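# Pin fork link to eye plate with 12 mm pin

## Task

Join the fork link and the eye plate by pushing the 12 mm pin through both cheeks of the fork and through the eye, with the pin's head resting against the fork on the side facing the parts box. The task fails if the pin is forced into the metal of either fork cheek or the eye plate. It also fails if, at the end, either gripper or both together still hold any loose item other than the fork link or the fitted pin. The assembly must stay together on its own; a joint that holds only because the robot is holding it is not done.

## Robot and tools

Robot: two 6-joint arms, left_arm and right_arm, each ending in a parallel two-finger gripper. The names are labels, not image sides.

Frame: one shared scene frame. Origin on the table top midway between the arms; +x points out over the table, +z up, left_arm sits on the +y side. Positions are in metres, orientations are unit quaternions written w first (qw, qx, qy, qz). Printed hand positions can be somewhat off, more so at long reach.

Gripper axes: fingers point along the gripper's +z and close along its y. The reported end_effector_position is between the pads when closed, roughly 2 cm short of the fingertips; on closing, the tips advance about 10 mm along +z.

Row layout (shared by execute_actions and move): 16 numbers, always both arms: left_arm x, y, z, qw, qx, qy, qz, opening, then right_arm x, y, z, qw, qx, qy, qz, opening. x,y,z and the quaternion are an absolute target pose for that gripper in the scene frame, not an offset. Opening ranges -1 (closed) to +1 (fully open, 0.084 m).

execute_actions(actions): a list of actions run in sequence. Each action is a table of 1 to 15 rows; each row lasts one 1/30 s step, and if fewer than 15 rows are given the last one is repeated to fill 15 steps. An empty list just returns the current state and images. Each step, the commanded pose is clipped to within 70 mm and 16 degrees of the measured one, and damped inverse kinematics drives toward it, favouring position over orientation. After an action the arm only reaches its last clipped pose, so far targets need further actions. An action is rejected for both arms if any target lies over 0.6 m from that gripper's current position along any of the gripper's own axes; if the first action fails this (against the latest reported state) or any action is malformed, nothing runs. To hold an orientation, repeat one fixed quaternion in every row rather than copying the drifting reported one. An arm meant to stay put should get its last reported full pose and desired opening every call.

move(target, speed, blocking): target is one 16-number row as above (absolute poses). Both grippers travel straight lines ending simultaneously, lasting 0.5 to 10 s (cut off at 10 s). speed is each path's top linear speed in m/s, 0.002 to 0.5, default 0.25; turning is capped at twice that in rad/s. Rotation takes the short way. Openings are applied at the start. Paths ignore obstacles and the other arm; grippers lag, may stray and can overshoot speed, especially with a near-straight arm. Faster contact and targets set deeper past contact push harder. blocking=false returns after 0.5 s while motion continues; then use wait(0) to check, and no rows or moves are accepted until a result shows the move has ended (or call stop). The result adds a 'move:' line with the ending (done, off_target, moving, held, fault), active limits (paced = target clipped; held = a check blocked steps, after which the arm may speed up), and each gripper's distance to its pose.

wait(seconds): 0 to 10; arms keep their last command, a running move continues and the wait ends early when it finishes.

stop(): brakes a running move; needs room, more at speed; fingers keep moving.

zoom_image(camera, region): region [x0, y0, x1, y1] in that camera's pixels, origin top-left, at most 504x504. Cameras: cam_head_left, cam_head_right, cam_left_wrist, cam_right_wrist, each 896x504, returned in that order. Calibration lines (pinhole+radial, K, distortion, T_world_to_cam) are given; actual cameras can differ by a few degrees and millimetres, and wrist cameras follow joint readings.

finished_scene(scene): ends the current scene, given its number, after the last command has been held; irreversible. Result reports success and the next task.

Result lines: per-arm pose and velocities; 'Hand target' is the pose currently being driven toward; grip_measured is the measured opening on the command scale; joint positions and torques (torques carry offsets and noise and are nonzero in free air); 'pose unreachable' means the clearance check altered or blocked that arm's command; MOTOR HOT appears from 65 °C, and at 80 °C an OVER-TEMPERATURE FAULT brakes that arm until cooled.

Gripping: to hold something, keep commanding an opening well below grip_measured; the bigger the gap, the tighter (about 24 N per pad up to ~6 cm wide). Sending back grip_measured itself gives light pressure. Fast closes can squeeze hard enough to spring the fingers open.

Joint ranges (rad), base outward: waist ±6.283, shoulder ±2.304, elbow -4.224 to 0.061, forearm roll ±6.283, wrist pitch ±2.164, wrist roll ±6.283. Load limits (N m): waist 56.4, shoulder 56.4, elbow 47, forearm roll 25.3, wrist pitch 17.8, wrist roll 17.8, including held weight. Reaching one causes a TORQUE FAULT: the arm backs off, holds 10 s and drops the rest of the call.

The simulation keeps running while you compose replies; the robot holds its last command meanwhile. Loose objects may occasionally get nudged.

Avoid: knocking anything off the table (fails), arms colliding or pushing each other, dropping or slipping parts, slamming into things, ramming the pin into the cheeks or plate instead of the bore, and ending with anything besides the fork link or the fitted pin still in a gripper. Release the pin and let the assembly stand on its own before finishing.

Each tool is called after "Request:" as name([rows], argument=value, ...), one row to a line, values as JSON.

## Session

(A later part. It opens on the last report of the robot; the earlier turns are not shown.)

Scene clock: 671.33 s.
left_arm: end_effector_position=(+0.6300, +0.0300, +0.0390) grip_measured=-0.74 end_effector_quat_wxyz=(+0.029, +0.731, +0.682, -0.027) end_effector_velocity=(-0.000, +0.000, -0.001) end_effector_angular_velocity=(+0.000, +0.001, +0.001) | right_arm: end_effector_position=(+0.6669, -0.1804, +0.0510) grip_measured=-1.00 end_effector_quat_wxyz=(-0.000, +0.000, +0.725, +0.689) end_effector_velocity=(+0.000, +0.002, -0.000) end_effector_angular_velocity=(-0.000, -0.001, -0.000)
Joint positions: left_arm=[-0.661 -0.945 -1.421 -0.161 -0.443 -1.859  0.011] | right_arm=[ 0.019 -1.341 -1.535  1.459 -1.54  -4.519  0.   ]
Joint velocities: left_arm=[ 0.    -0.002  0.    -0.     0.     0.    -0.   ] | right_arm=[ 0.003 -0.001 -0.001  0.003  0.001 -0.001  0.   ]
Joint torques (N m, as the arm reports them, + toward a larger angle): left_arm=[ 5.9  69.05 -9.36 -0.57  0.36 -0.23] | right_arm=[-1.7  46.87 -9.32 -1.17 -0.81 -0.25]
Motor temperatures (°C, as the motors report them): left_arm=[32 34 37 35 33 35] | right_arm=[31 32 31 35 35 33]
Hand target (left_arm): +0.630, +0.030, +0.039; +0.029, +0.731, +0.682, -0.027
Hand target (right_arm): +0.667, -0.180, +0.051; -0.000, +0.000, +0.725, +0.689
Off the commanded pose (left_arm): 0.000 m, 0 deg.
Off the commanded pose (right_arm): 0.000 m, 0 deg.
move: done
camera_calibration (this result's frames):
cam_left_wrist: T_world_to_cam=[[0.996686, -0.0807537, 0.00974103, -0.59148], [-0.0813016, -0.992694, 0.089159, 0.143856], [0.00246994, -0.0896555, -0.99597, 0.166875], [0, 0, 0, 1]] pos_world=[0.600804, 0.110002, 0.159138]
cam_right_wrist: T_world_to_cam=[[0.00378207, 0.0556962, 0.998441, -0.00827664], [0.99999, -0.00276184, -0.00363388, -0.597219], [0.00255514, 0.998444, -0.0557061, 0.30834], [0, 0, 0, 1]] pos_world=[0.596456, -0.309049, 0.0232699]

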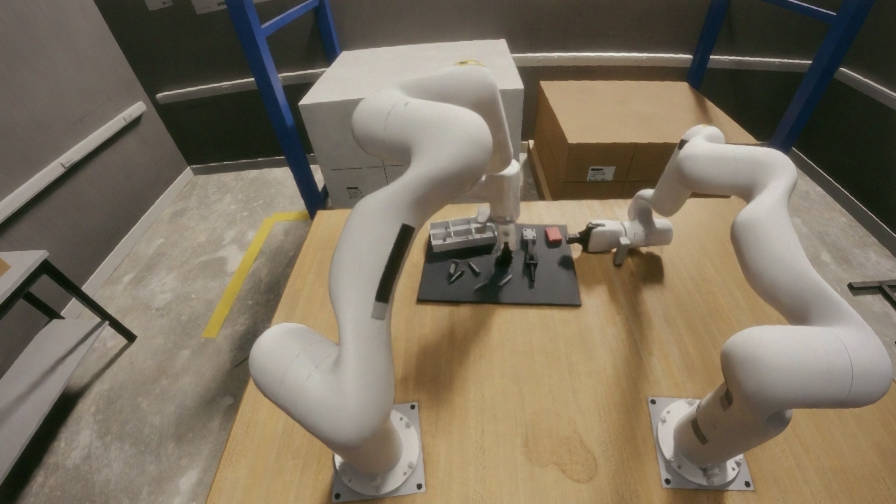

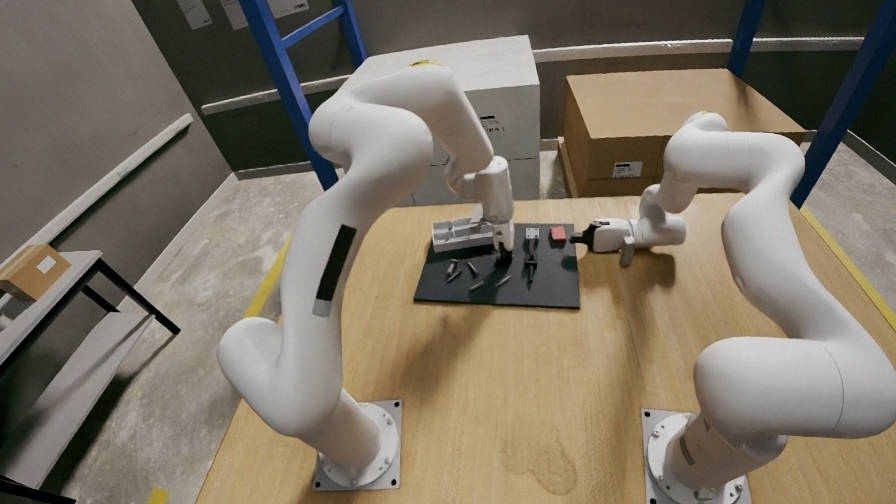

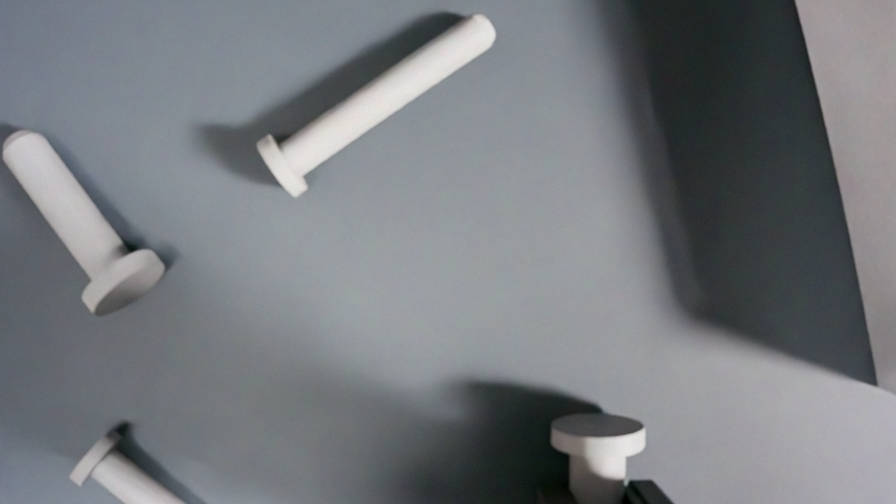

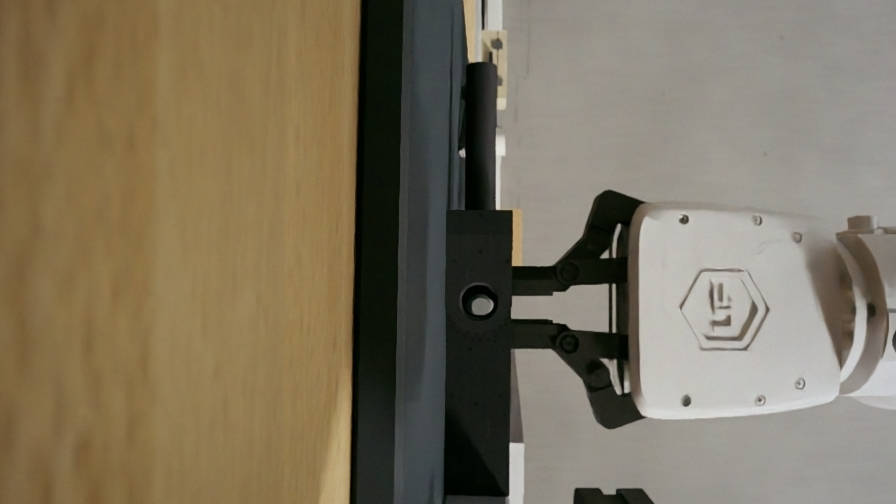

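Request:
move(target=[0.628,0.003,0.039,0.0287,0.7304,0.6815,-0.0268,-1,0.667,-0.18,0.051,0,0,0.725,0.689,-1], speed=0.01)

Request:
zoom_image(camera="cam_right_wrist", region=[400,230,560,390])

Scene clock: 675.10 s.
left_arm: end_effector_position=(+0.6281, +0.0032, +0.0390) grip_measured=-0.74 end_effector_quat_wxyz=(+0.029, +0.731, +0.682, -0.027) end_effector_velocity=(-0.000, -0.002, -0.000) end_effector_angular_velocity=(-0.000, +0.000, +0.001) | right_arm: end_effector_position=(+0.6670, -0.1800, +0.0510) grip_measured=-1.00 end_effector_quat_wxyz=(-0.000, +0.000, +0.725, +0.689) end_effector_velocity=(-0.001, +0.001, -0.000) end_effector_angular_velocity=(+0.000, +0.001, +0.002)
Joint positions: left_arm=[-0.699 -0.967 -1.465 -0.152 -0.462 -1.906  0.011] | right_arm=[ 0.02  -1.342 -1.536  1.459 -1.541 -4.519  0.   ]
Joint velocities: left_arm=[-0.003 -0.002 -0.003 -0.    -0.001 -0.004  0.   ] | right_arm=[ 0.002  0.001  0.002 -0.    -0.     0.     0.   ]
Joint torques (N m, as the arm reports them, + toward a larger angle): left_arm=[  6.68  70.97 -10.09  -0.6    0.42  -0.2 ] | right_arm=[-1.53 43.69 -9.93 -1.55 -0.81 -0.17]
Motor temperatures (°C, as the motors report them): left_arm=[32 34 37 35 33 35] | right_arm=[31 32 31 35 35 33]
Hand target (left_arm): +0.628, +0.003, +0.039; +0.029, +0.731, +0.682, -0.027
Hand target (right_arm): +0.667, -0.180, +0.051; -0.000, -0.000, +0.725, +0.689
Off the commanded pose (left_arm): 0.000 m, 0 deg.
Off the commanded pose (right_arm): 0.000 m, 0 deg.
move: done
camera_calibration (this result's frames):
cam_left_wrist: T_world_to_cam=[[0.996684, -0.0807967, 0.0096438, -0.591715], [-0.0813358, -0.992688, 0.0891949, 0.117078], [0.00236662, -0.0896835, -0.995968, 0.164544], [0, 0, 0, 1]] pos_world=[0.598886, 0.0831698, 0.159145]
cam_right_wrist: T_world_to_cam=[[0.00370242, 0.0550928, 0.998474, -0.0083705], [0.99999, -0.00276222, -0.00355563, -0.597295], [0.00256212, 0.998477, -0.0551025, 0.307921], [0, 0, 0, 1]] pos_world=[0.596531, -0.30864, 0.0232012]

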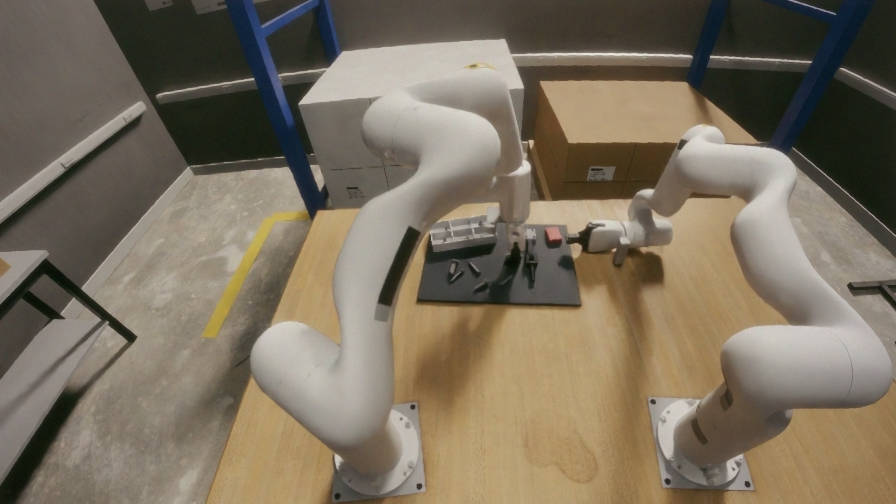

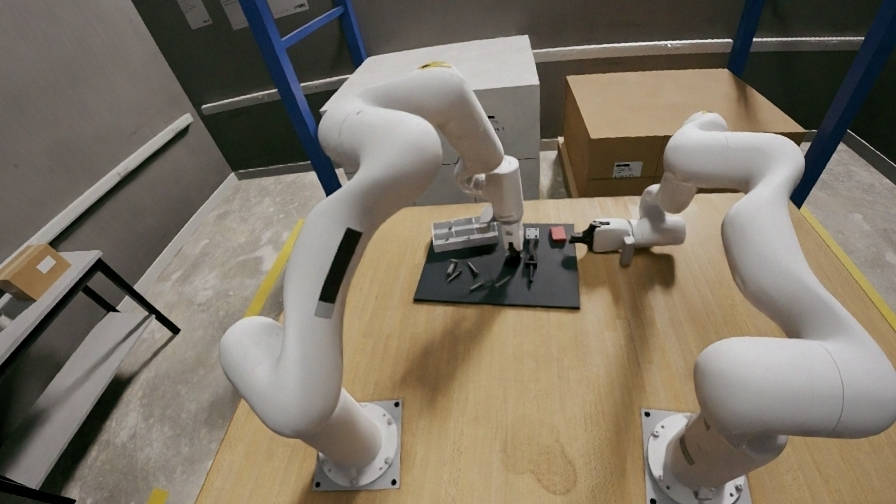

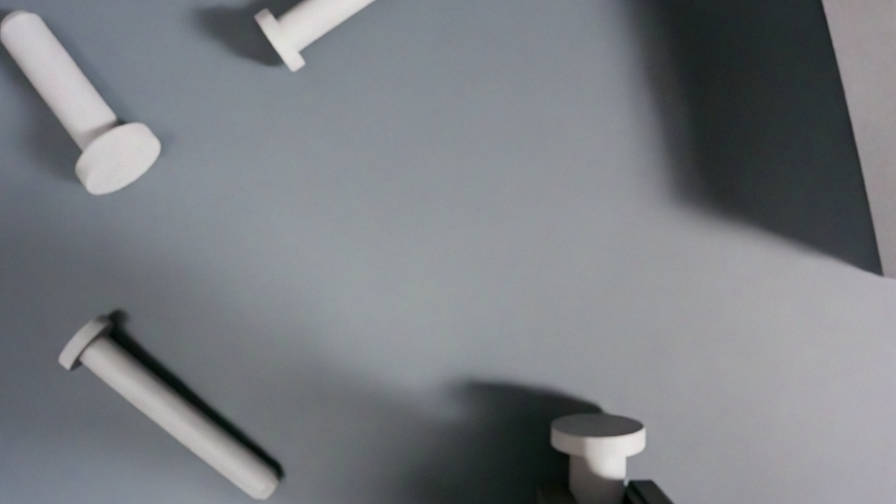

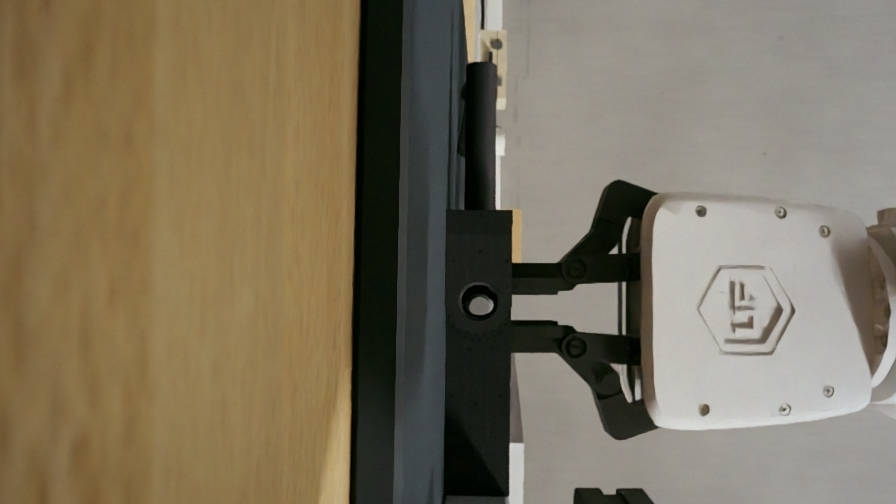

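Region (400, 230, 560, 390) of cam_right_wrist's 896x504 image, scaled by 3.150, with more detail than that image has.

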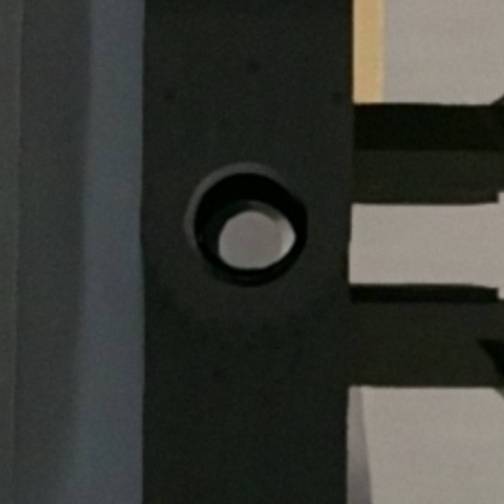

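Request:
move(target=[0.627,-0.009,0.039,0.0287,0.7304,0.6815,-0.0268,-1,0.667,-0.18,0.051,0,0,0.725,0.689,-1], speed=0.003)

Request:
zoom_image(camera="cam_right_wrist", region=[400,230,560,390])

Scene clock: 680.73 s.
left_arm: end_effector_position=(+0.6270, -0.0089, +0.0390) grip_measured=-0.74 end_effector_quat_wxyz=(+0.029, +0.731, +0.682, -0.027) end_effector_velocity=(-0.000, +0.000, -0.001) end_effector_angular_velocity=(+0.001, +0.002, +0.002) | right_arm: end_effector_position=(+0.6670, -0.1800, +0.0510) grip_measured=-1.00 end_effector_quat_wxyz=(+0.000, -0.000, +0.725, +0.689) end_effector_velocity=(-0.001, -0.000, -0.000) end_effector_angular_velocity=(-0.000, +0.001, +0.001)
Joint positions: left_arm=[-0.715 -0.978 -1.486 -0.148 -0.471 -1.927  0.011] | right_arm=[ 0.02  -1.342 -1.536  1.459 -1.541 -4.519  0.   ]
Joint velocities: left_arm=[ 0.    -0.002 -0.001 -0.    -0.001 -0.001 -0.   ] | right_arm=[-0.    -0.     0.001 -0.001 -0.     0.     0.   ]
Joint torques (N m, as the arm reports them, + toward a larger angle): left_arm=[ 4.85 70.79 -9.92 -0.98  0.61 -0.21] | right_arm=[-1.99 46.   -9.89 -1.3  -0.48  0.21]
Motor temperatures (°C, as the motors report them): left_arm=[32 34 37 35 33 35] | right_arm=[31 32 31 35 35 33]
Hand target (left_arm): +0.627, -0.009, +0.039; +0.029, +0.731, +0.682, -0.027
Hand target (right_arm): +0.667, -0.180, +0.051; -0.000, -0.000, +0.725, +0.689
Off the commanded pose (left_arm): 0.000 m, 0 deg.
Off the commanded pose (right_arm): 0.000 m, 0 deg.
move: done
camera_calibration (this result's frames):
cam_left_wrist: T_world_to_cam=[[0.996689, -0.0807519, 0.00954271, -0.591629], [-0.0812818, -0.992701, 0.0890928, 0.105006], [0.00227865, -0.0895734, -0.995978, 0.163504], [0, 0, 0, 1]] pos_world=[0.597833, 0.07111, 0.159136]
cam_right_wrist: T_world_to_cam=[[0.00370059, 0.0550862, 0.998475, -0.00837197], [0.99999, -0.00276387, -0.00355372, -0.597295], [0.00256389, 0.998478, -0.0550959, 0.307917], [0, 0, 0, 1]] pos_world=[0.596531, -0.308638, 0.0232015]

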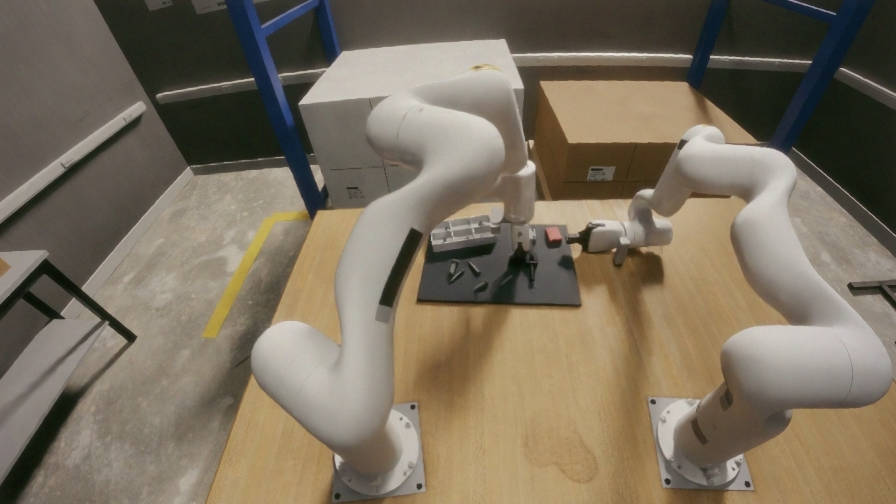

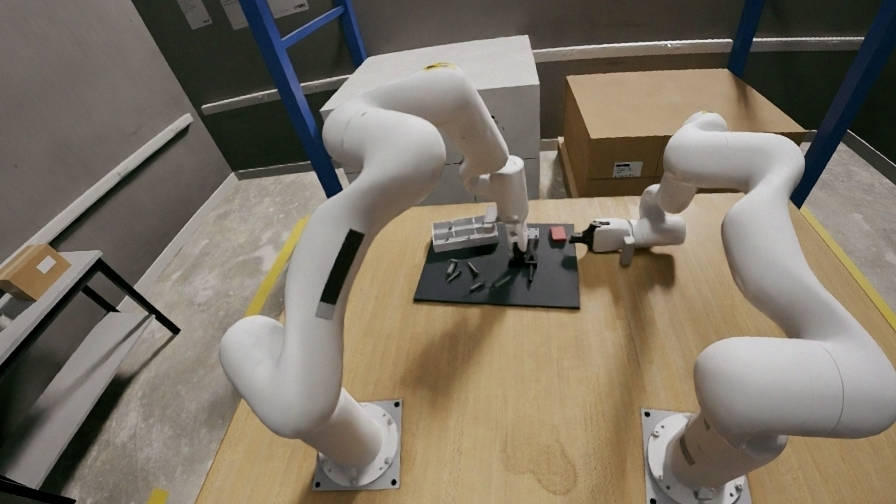

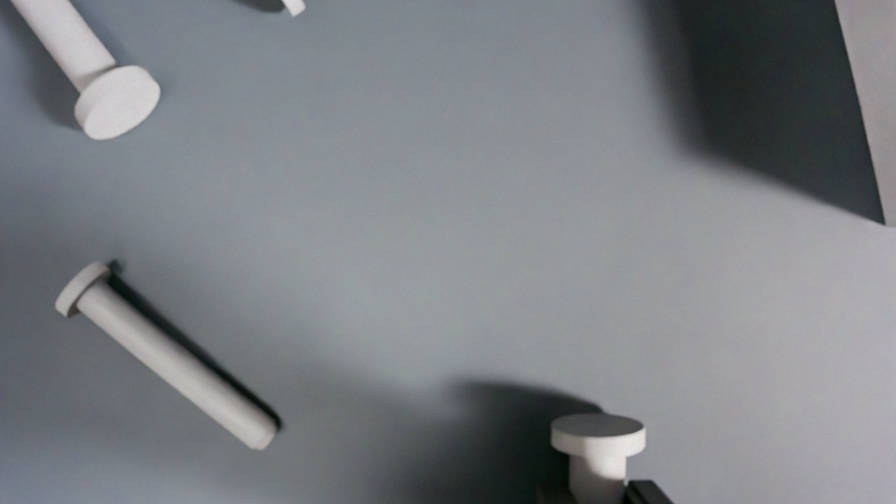

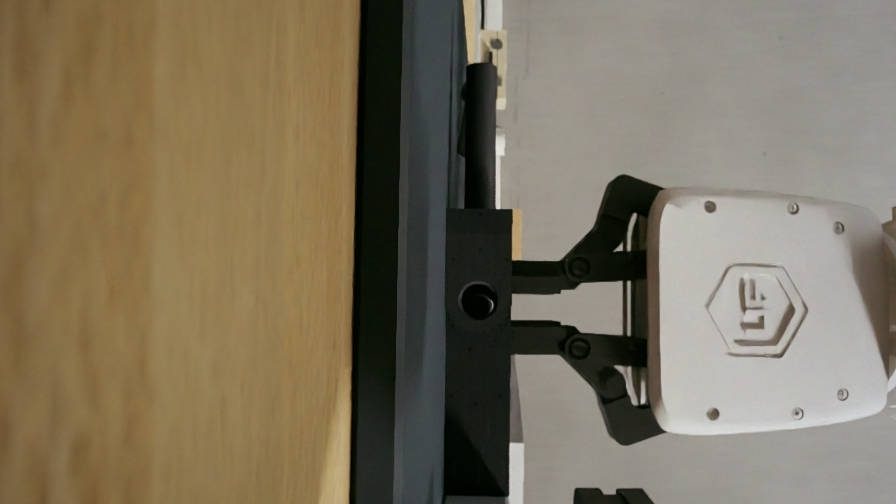

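Region (400, 230, 560, 390) of cam_right_wrist's 896x504 image, scaled by 3.150, with more detail than that image has.

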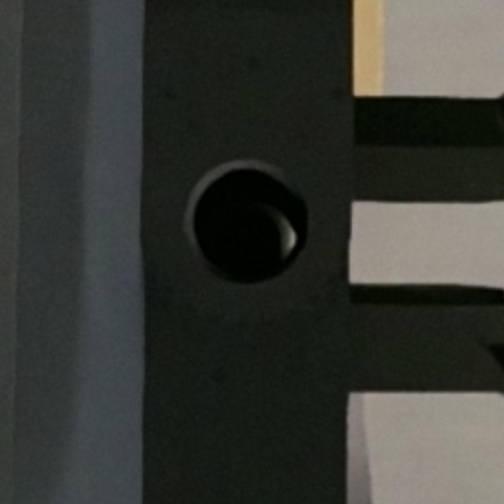

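Entered (dark, torque fine). Continue a bit.

Request:
move(target=[0.6265,-0.015,0.039,0.0287,0.7304,0.6815,-0.0268,-1,0.667,-0.18,0.051,0,0,0.725,0.689,-1], speed=0.003)

Request:
move(target=[0.6265,-0.015,0.039,0.0287,0.7304,0.6815,-0.0268,-0.4,0.667,-0.18,0.051,0,0,0.725,0.689,-1])

Request:
move(target=[0.628,0.003,0.039,0.0287,0.7304,0.6815,-0.0268,-0.4,0.667,-0.18,0.051,0,0,0.725,0.689,-1], speed=0.01)

Scene clock: 684.47 s.
left_arm: end_effector_position=(+0.6263, -0.0135, +0.0388) grip_measured=-0.74 end_effector_quat_wxyz=(+0.027, +0.730, +0.682, -0.027) end_effector_velocity=(+0.000, +0.000, -0.000) end_effector_angular_velocity=(+0.001, +0.002, +0.001) | right_arm: end_effector_position=(+0.6670, -0.1800, +0.0510) grip_measured=-1.00 end_effector_quat_wxyz=(-0.000, -0.000, +0.725, +0.689) end_effector_velocity=(+0.000, -0.001, -0.000) end_effector_angular_velocity=(+0.000, +0.002, -0.003)
Joint positions: left_arm=[-0.721 -0.983 -1.496 -0.145 -0.479 -1.937  0.011] | right_arm=[ 0.02  -1.342 -1.536  1.459 -1.541 -4.519  0.   ]
Joint velocities: left_arm=[ 0.    -0.001 -0.002  0.    -0.003 -0.001 -0.   ] | right_arm=[-0.002  0.     0.002  0.     0.     0.     0.   ]
Joint torques (N m, as the arm reports them, + toward a larger angle): left_arm=[-23.66  80.08 -20.22  -6.46   4.56  -0.33] | right_arm=[-0.4  41.95 -9.4  -1.95 -0.75 -0.09]
Motor temperatures (°C, as the motors report them): left_arm=[32 34 37 35 33 35] | right_arm=[31 32 31 35 35 33]
Hand target (left_arm): +0.627, -0.015, +0.039; +0.029, +0.731, +0.682, -0.027
Hand target (right_arm): +0.667, -0.180, +0.051; -0.000, -0.000, +0.725, +0.689
Off the commanded pose (left_arm): 0.002 m, 0 deg.
Off the commanded pose (right_arm): 0.000 m, 0 deg.
move: done
camera_calibration (this result's frames):
cam_left_wrist: T_world_to_cam=[[0.996801, -0.079674, 0.00635425, -0.591208], [-0.0799241, -0.99294, 0.0876438, 0.0995982], [-0.000673545, -0.0878713, -0.996132, 0.16477], [0, 0, 0, 1]] pos_world=[0.597388, 0.0662697, 0.15916]
cam_right_wrist: T_world_to_cam=[[0.00370097, 0.055086, 0.998475, -0.00837221], [0.99999, -0.00276364, -0.00355411, -0.597295], [0.00256365, 0.998478, -0.0550957, 0.307917], [0, 0, 0, 1]] pos_world=[0.596531, -0.308638, 0.0232015]

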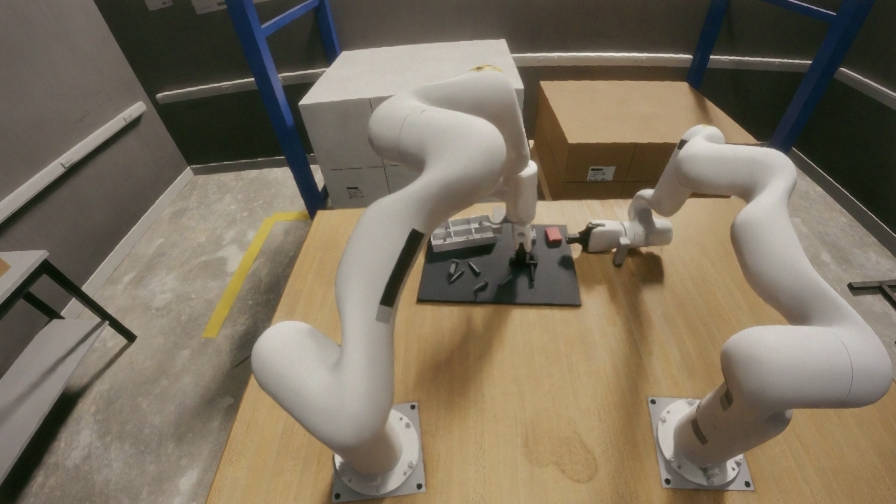

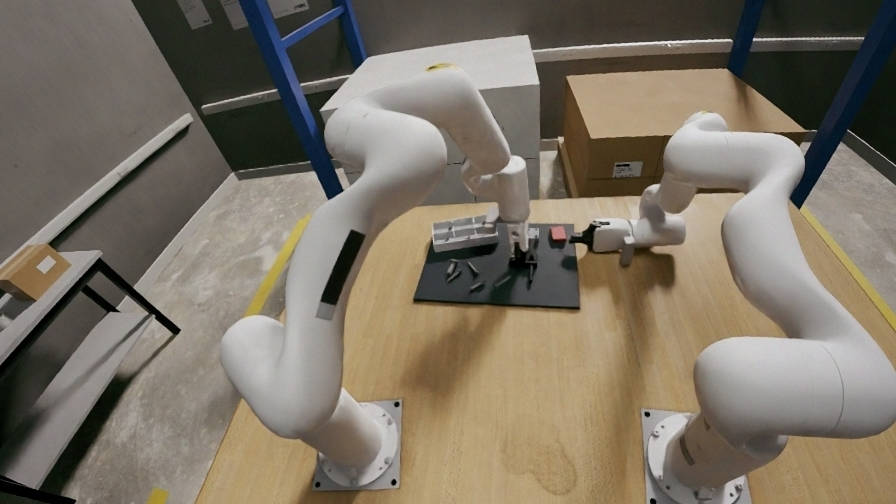

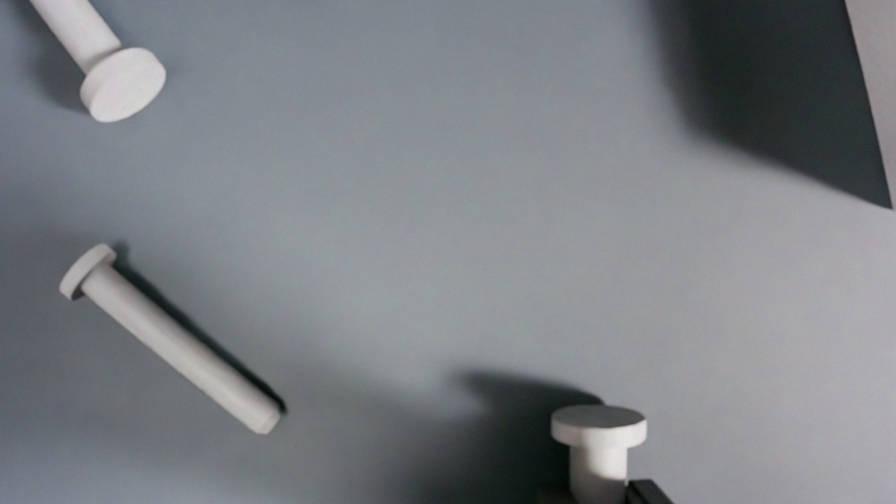

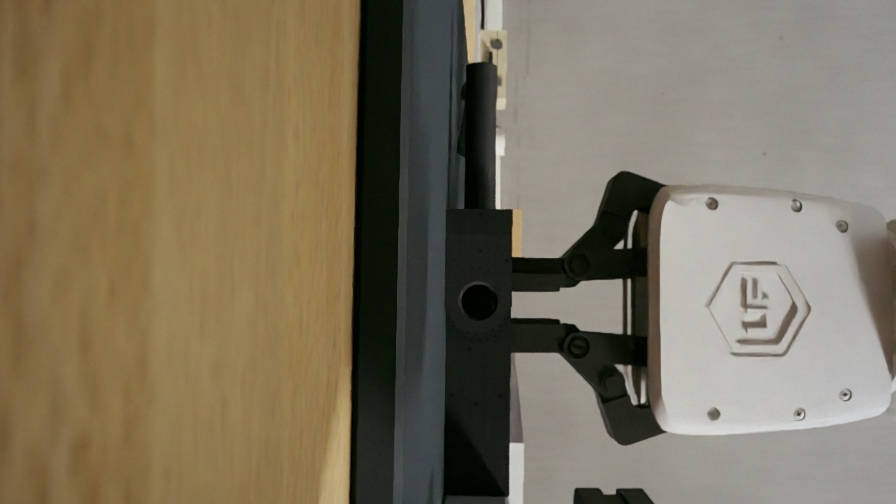

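Scene clock: 685.17 s.
left_arm: end_effector_position=(+0.6272, -0.0140, +0.0392) grip_measured=-0.42 end_effector_quat_wxyz=(+0.029, +0.730, +0.682, -0.027) end_effector_velocity=(+0.000, +0.000, -0.001) end_effector_angular_velocity=(-0.001, -0.001, +0.003) | right_arm: end_effector_position=(+0.6670, -0.1800, +0.0510) grip_measured=-1.00 end_effector_quat_wxyz=(+0.000, +0.000, +0.725, +0.689) end_effector_velocity=(+0.001, -0.001, +0.001) end_effector_angular_velocity=(-0.000, -0.002, -0.001)
Joint positions: left_arm=[-0.722 -0.983 -1.497 -0.145 -0.476 -1.937  0.026] | right_arm=[ 0.02  -1.342 -1.536  1.459 -1.541 -4.519  0.   ]
Joint velocities: left_arm=[ 0.001 -0.001  0.    -0.001  0.003 -0.     0.   ] | right_arm=[-0.001  0.001 -0.    -0.001  0.    -0.     0.   ]
Joint torques (N m, as the arm reports them, + toward a larger angle): left_arm=[-22.5   73.89 -14.54  -6.51   2.26  -0.9 ] | right_arm=[ -1.81  48.07 -10.35  -0.47  -0.91  -0.24]
Motor temperatures (°C, as the motors report them): left_arm=[32 34 37 35 33 35] | right_arm=[31 32 31 35 35 33]
Hand target (left_arm): +0.627, -0.015, +0.039; +0.029, +0.731, +0.682, -0.027
Hand target (right_arm): +0.667, -0.180, +0.051; +0.000, +0.000, +0.725, +0.689
Off the commanded pose (left_arm): 0.001 m, 0 deg.
Off the commanded pose (right_arm): 0.000 m, 0 deg.
move: done
camera_calibration (this result's frames):
cam_left_wrist: T_world_to_cam=[[0.996774, -0.0796776, 0.00968675, -0.592243], [-0.0802242, -0.992805, 0.0888924, 0.0992727], [0.00253433, -0.0893827, -0.995994, 0.163079], [0, 0, 0, 1]] pos_world=[0.597883, 0.0659464, 0.159339]
cam_right_wrist: T_world_to_cam=[[0.00370089, 0.0550859, 0.998475, -0.00837228], [0.99999, -0.00276404, -0.00355401, -0.597295], [0.00256405, 0.998478, -0.0550956, 0.307917], [0, 0, 0, 1]] pos_world=[0.596531, -0.308638, 0.0232016]

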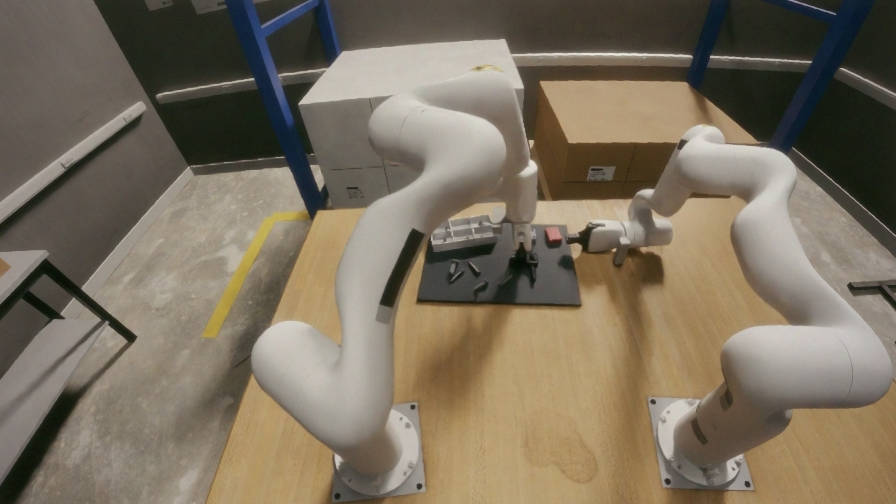

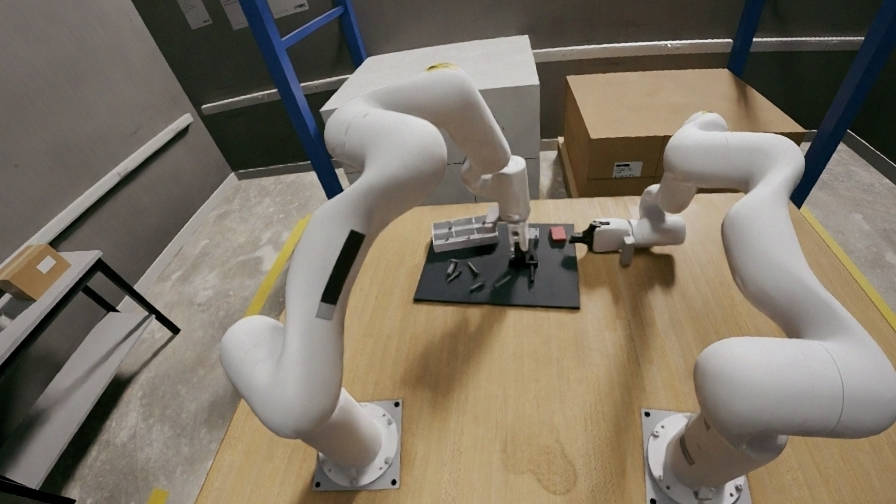

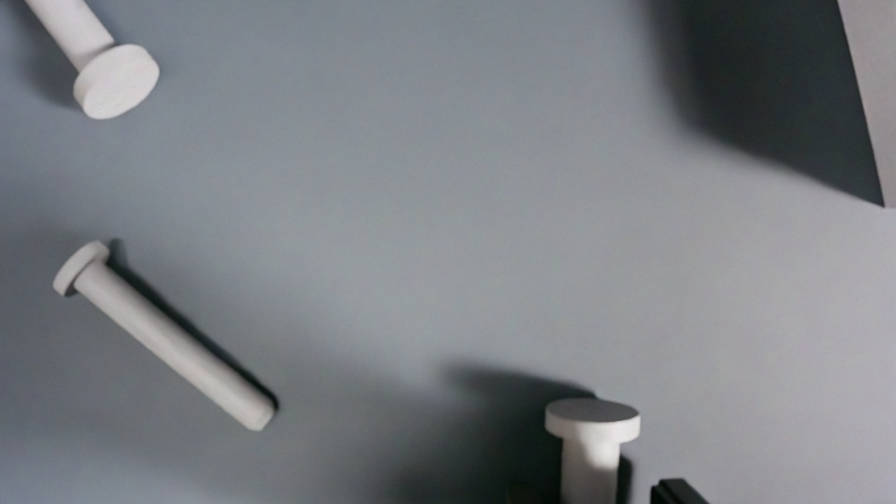

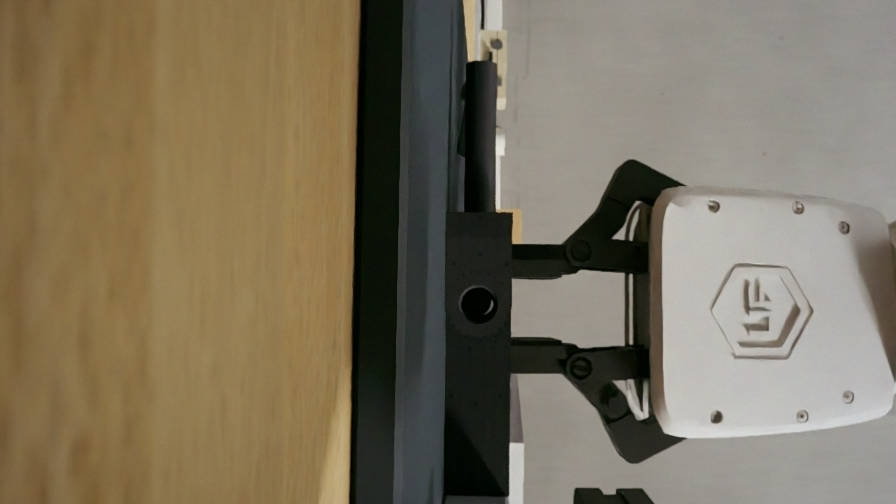

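Scene clock: 687.10 s.
left_arm: end_effector_position=(+0.6279, +0.0028, +0.0390) grip_measured=-0.42 end_effector_quat_wxyz=(+0.029, +0.731, +0.682, -0.027) end_effector_velocity=(+0.000, +0.002, +0.000) end_effector_angular_velocity=(-0.000, +0.000, +0.001) | right_arm: end_effector_position=(+0.6670, -0.1800, +0.0510) grip_measured=-1.00 end_effector_quat_wxyz=(+0.000, -0.000, +0.725, +0.689) end_effector_velocity=(+0.000, +0.000, -0.000) end_effector_angular_velocity=(-0.000, -0.000, +0.001)
Joint positions: left_arm=[-0.699 -0.967 -1.465 -0.152 -0.462 -1.907  0.026] | right_arm=[ 0.02  -1.342 -1.536  1.459 -1.541 -4.519  0.   ]
Joint velocities: left_arm=[ 0.003  0.002  0.003 -0.002  0.002  0.004  0.   ] | right_arm=[ 0.    -0.    -0.001 -0.001  0.     0.     0.   ]
Joint torques (N m, as the arm reports them, + toward a larger angle): left_arm=[ 5.44 69.88 -9.33 -0.53  0.36 -0.23] | right_arm=[-0.09 47.27 -9.9  -1.63 -0.83  0.18]
Motor temperatures (°C, as the motors report them): left_arm=[32 34 37 35 33 35] | right_arm=[31 32 31 35 35 33]
Hand target (left_arm): +0.628, +0.003, +0.039; +0.029, +0.731, +0.682, -0.027
Hand target (right_arm): +0.667, -0.180, +0.051; +0.000, -0.000, +0.725, +0.689
Off the commanded pose (left_arm): 0.000 m, 0 deg.
Off the commanded pose (right_arm): 0.000 m, 0 deg.
move: done
camera_calibration (this result's frames):
cam_left_wrist: T_world_to_cam=[[0.99669, -0.0807065, 0.00973266, -0.591614], [-0.0812537, -0.992703, 0.0891025, 0.116711], [0.00247048, -0.0895985, -0.995975, 0.164424], [0, 0, 0, 1]] pos_world=[0.598733, 0.0828447, 0.159121]
cam_right_wrist: T_world_to_cam=[[0.00370072, 0.055086, 0.998475, -0.00837213], [0.99999, -0.00276379, -0.00355386, -0.597295], [0.00256381, 0.998478, -0.0550957, 0.307917], [0, 0, 0, 1]] pos_world=[0.596531, -0.308638, 0.0232016]

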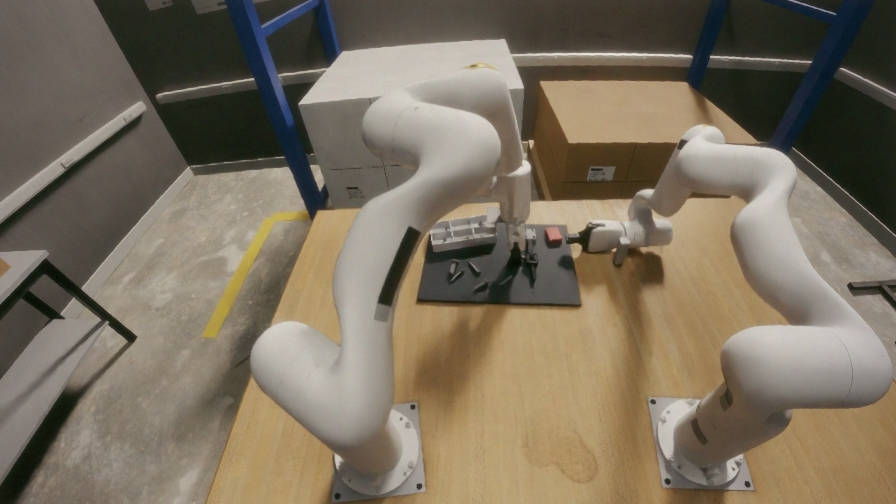

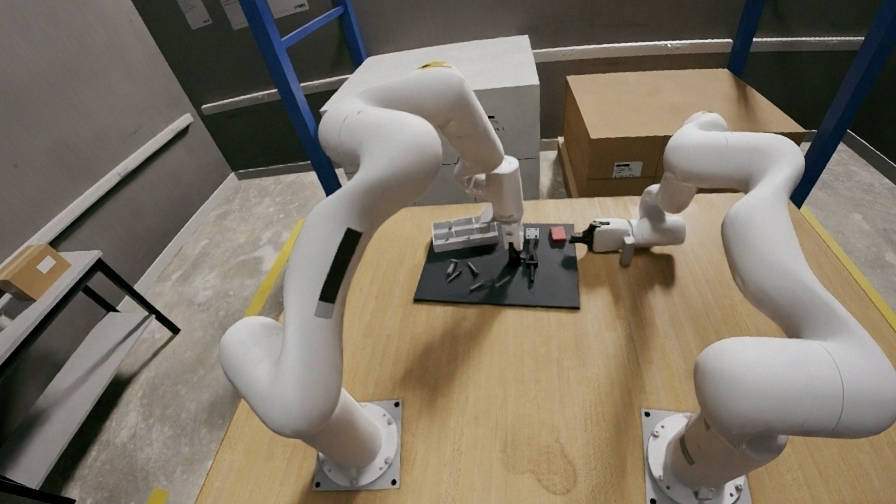

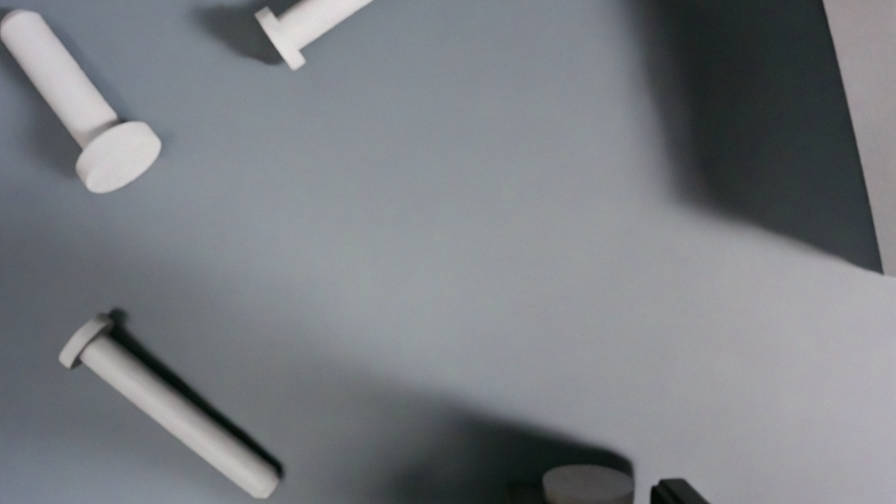

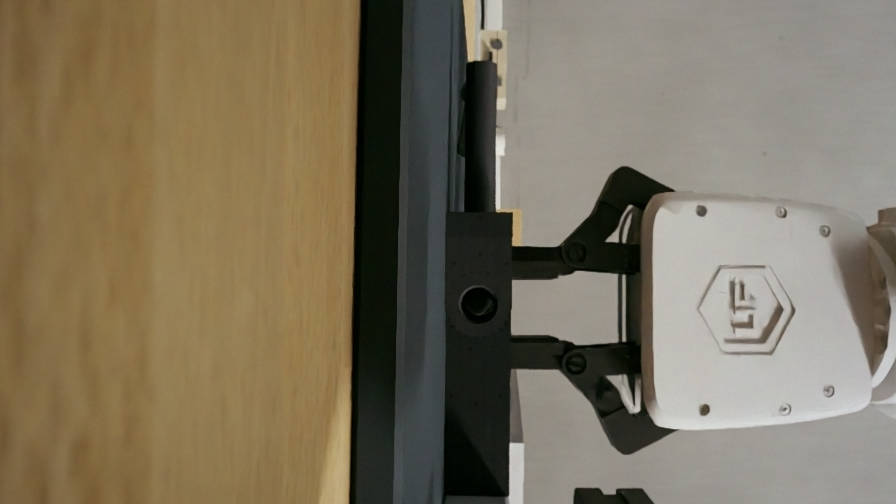

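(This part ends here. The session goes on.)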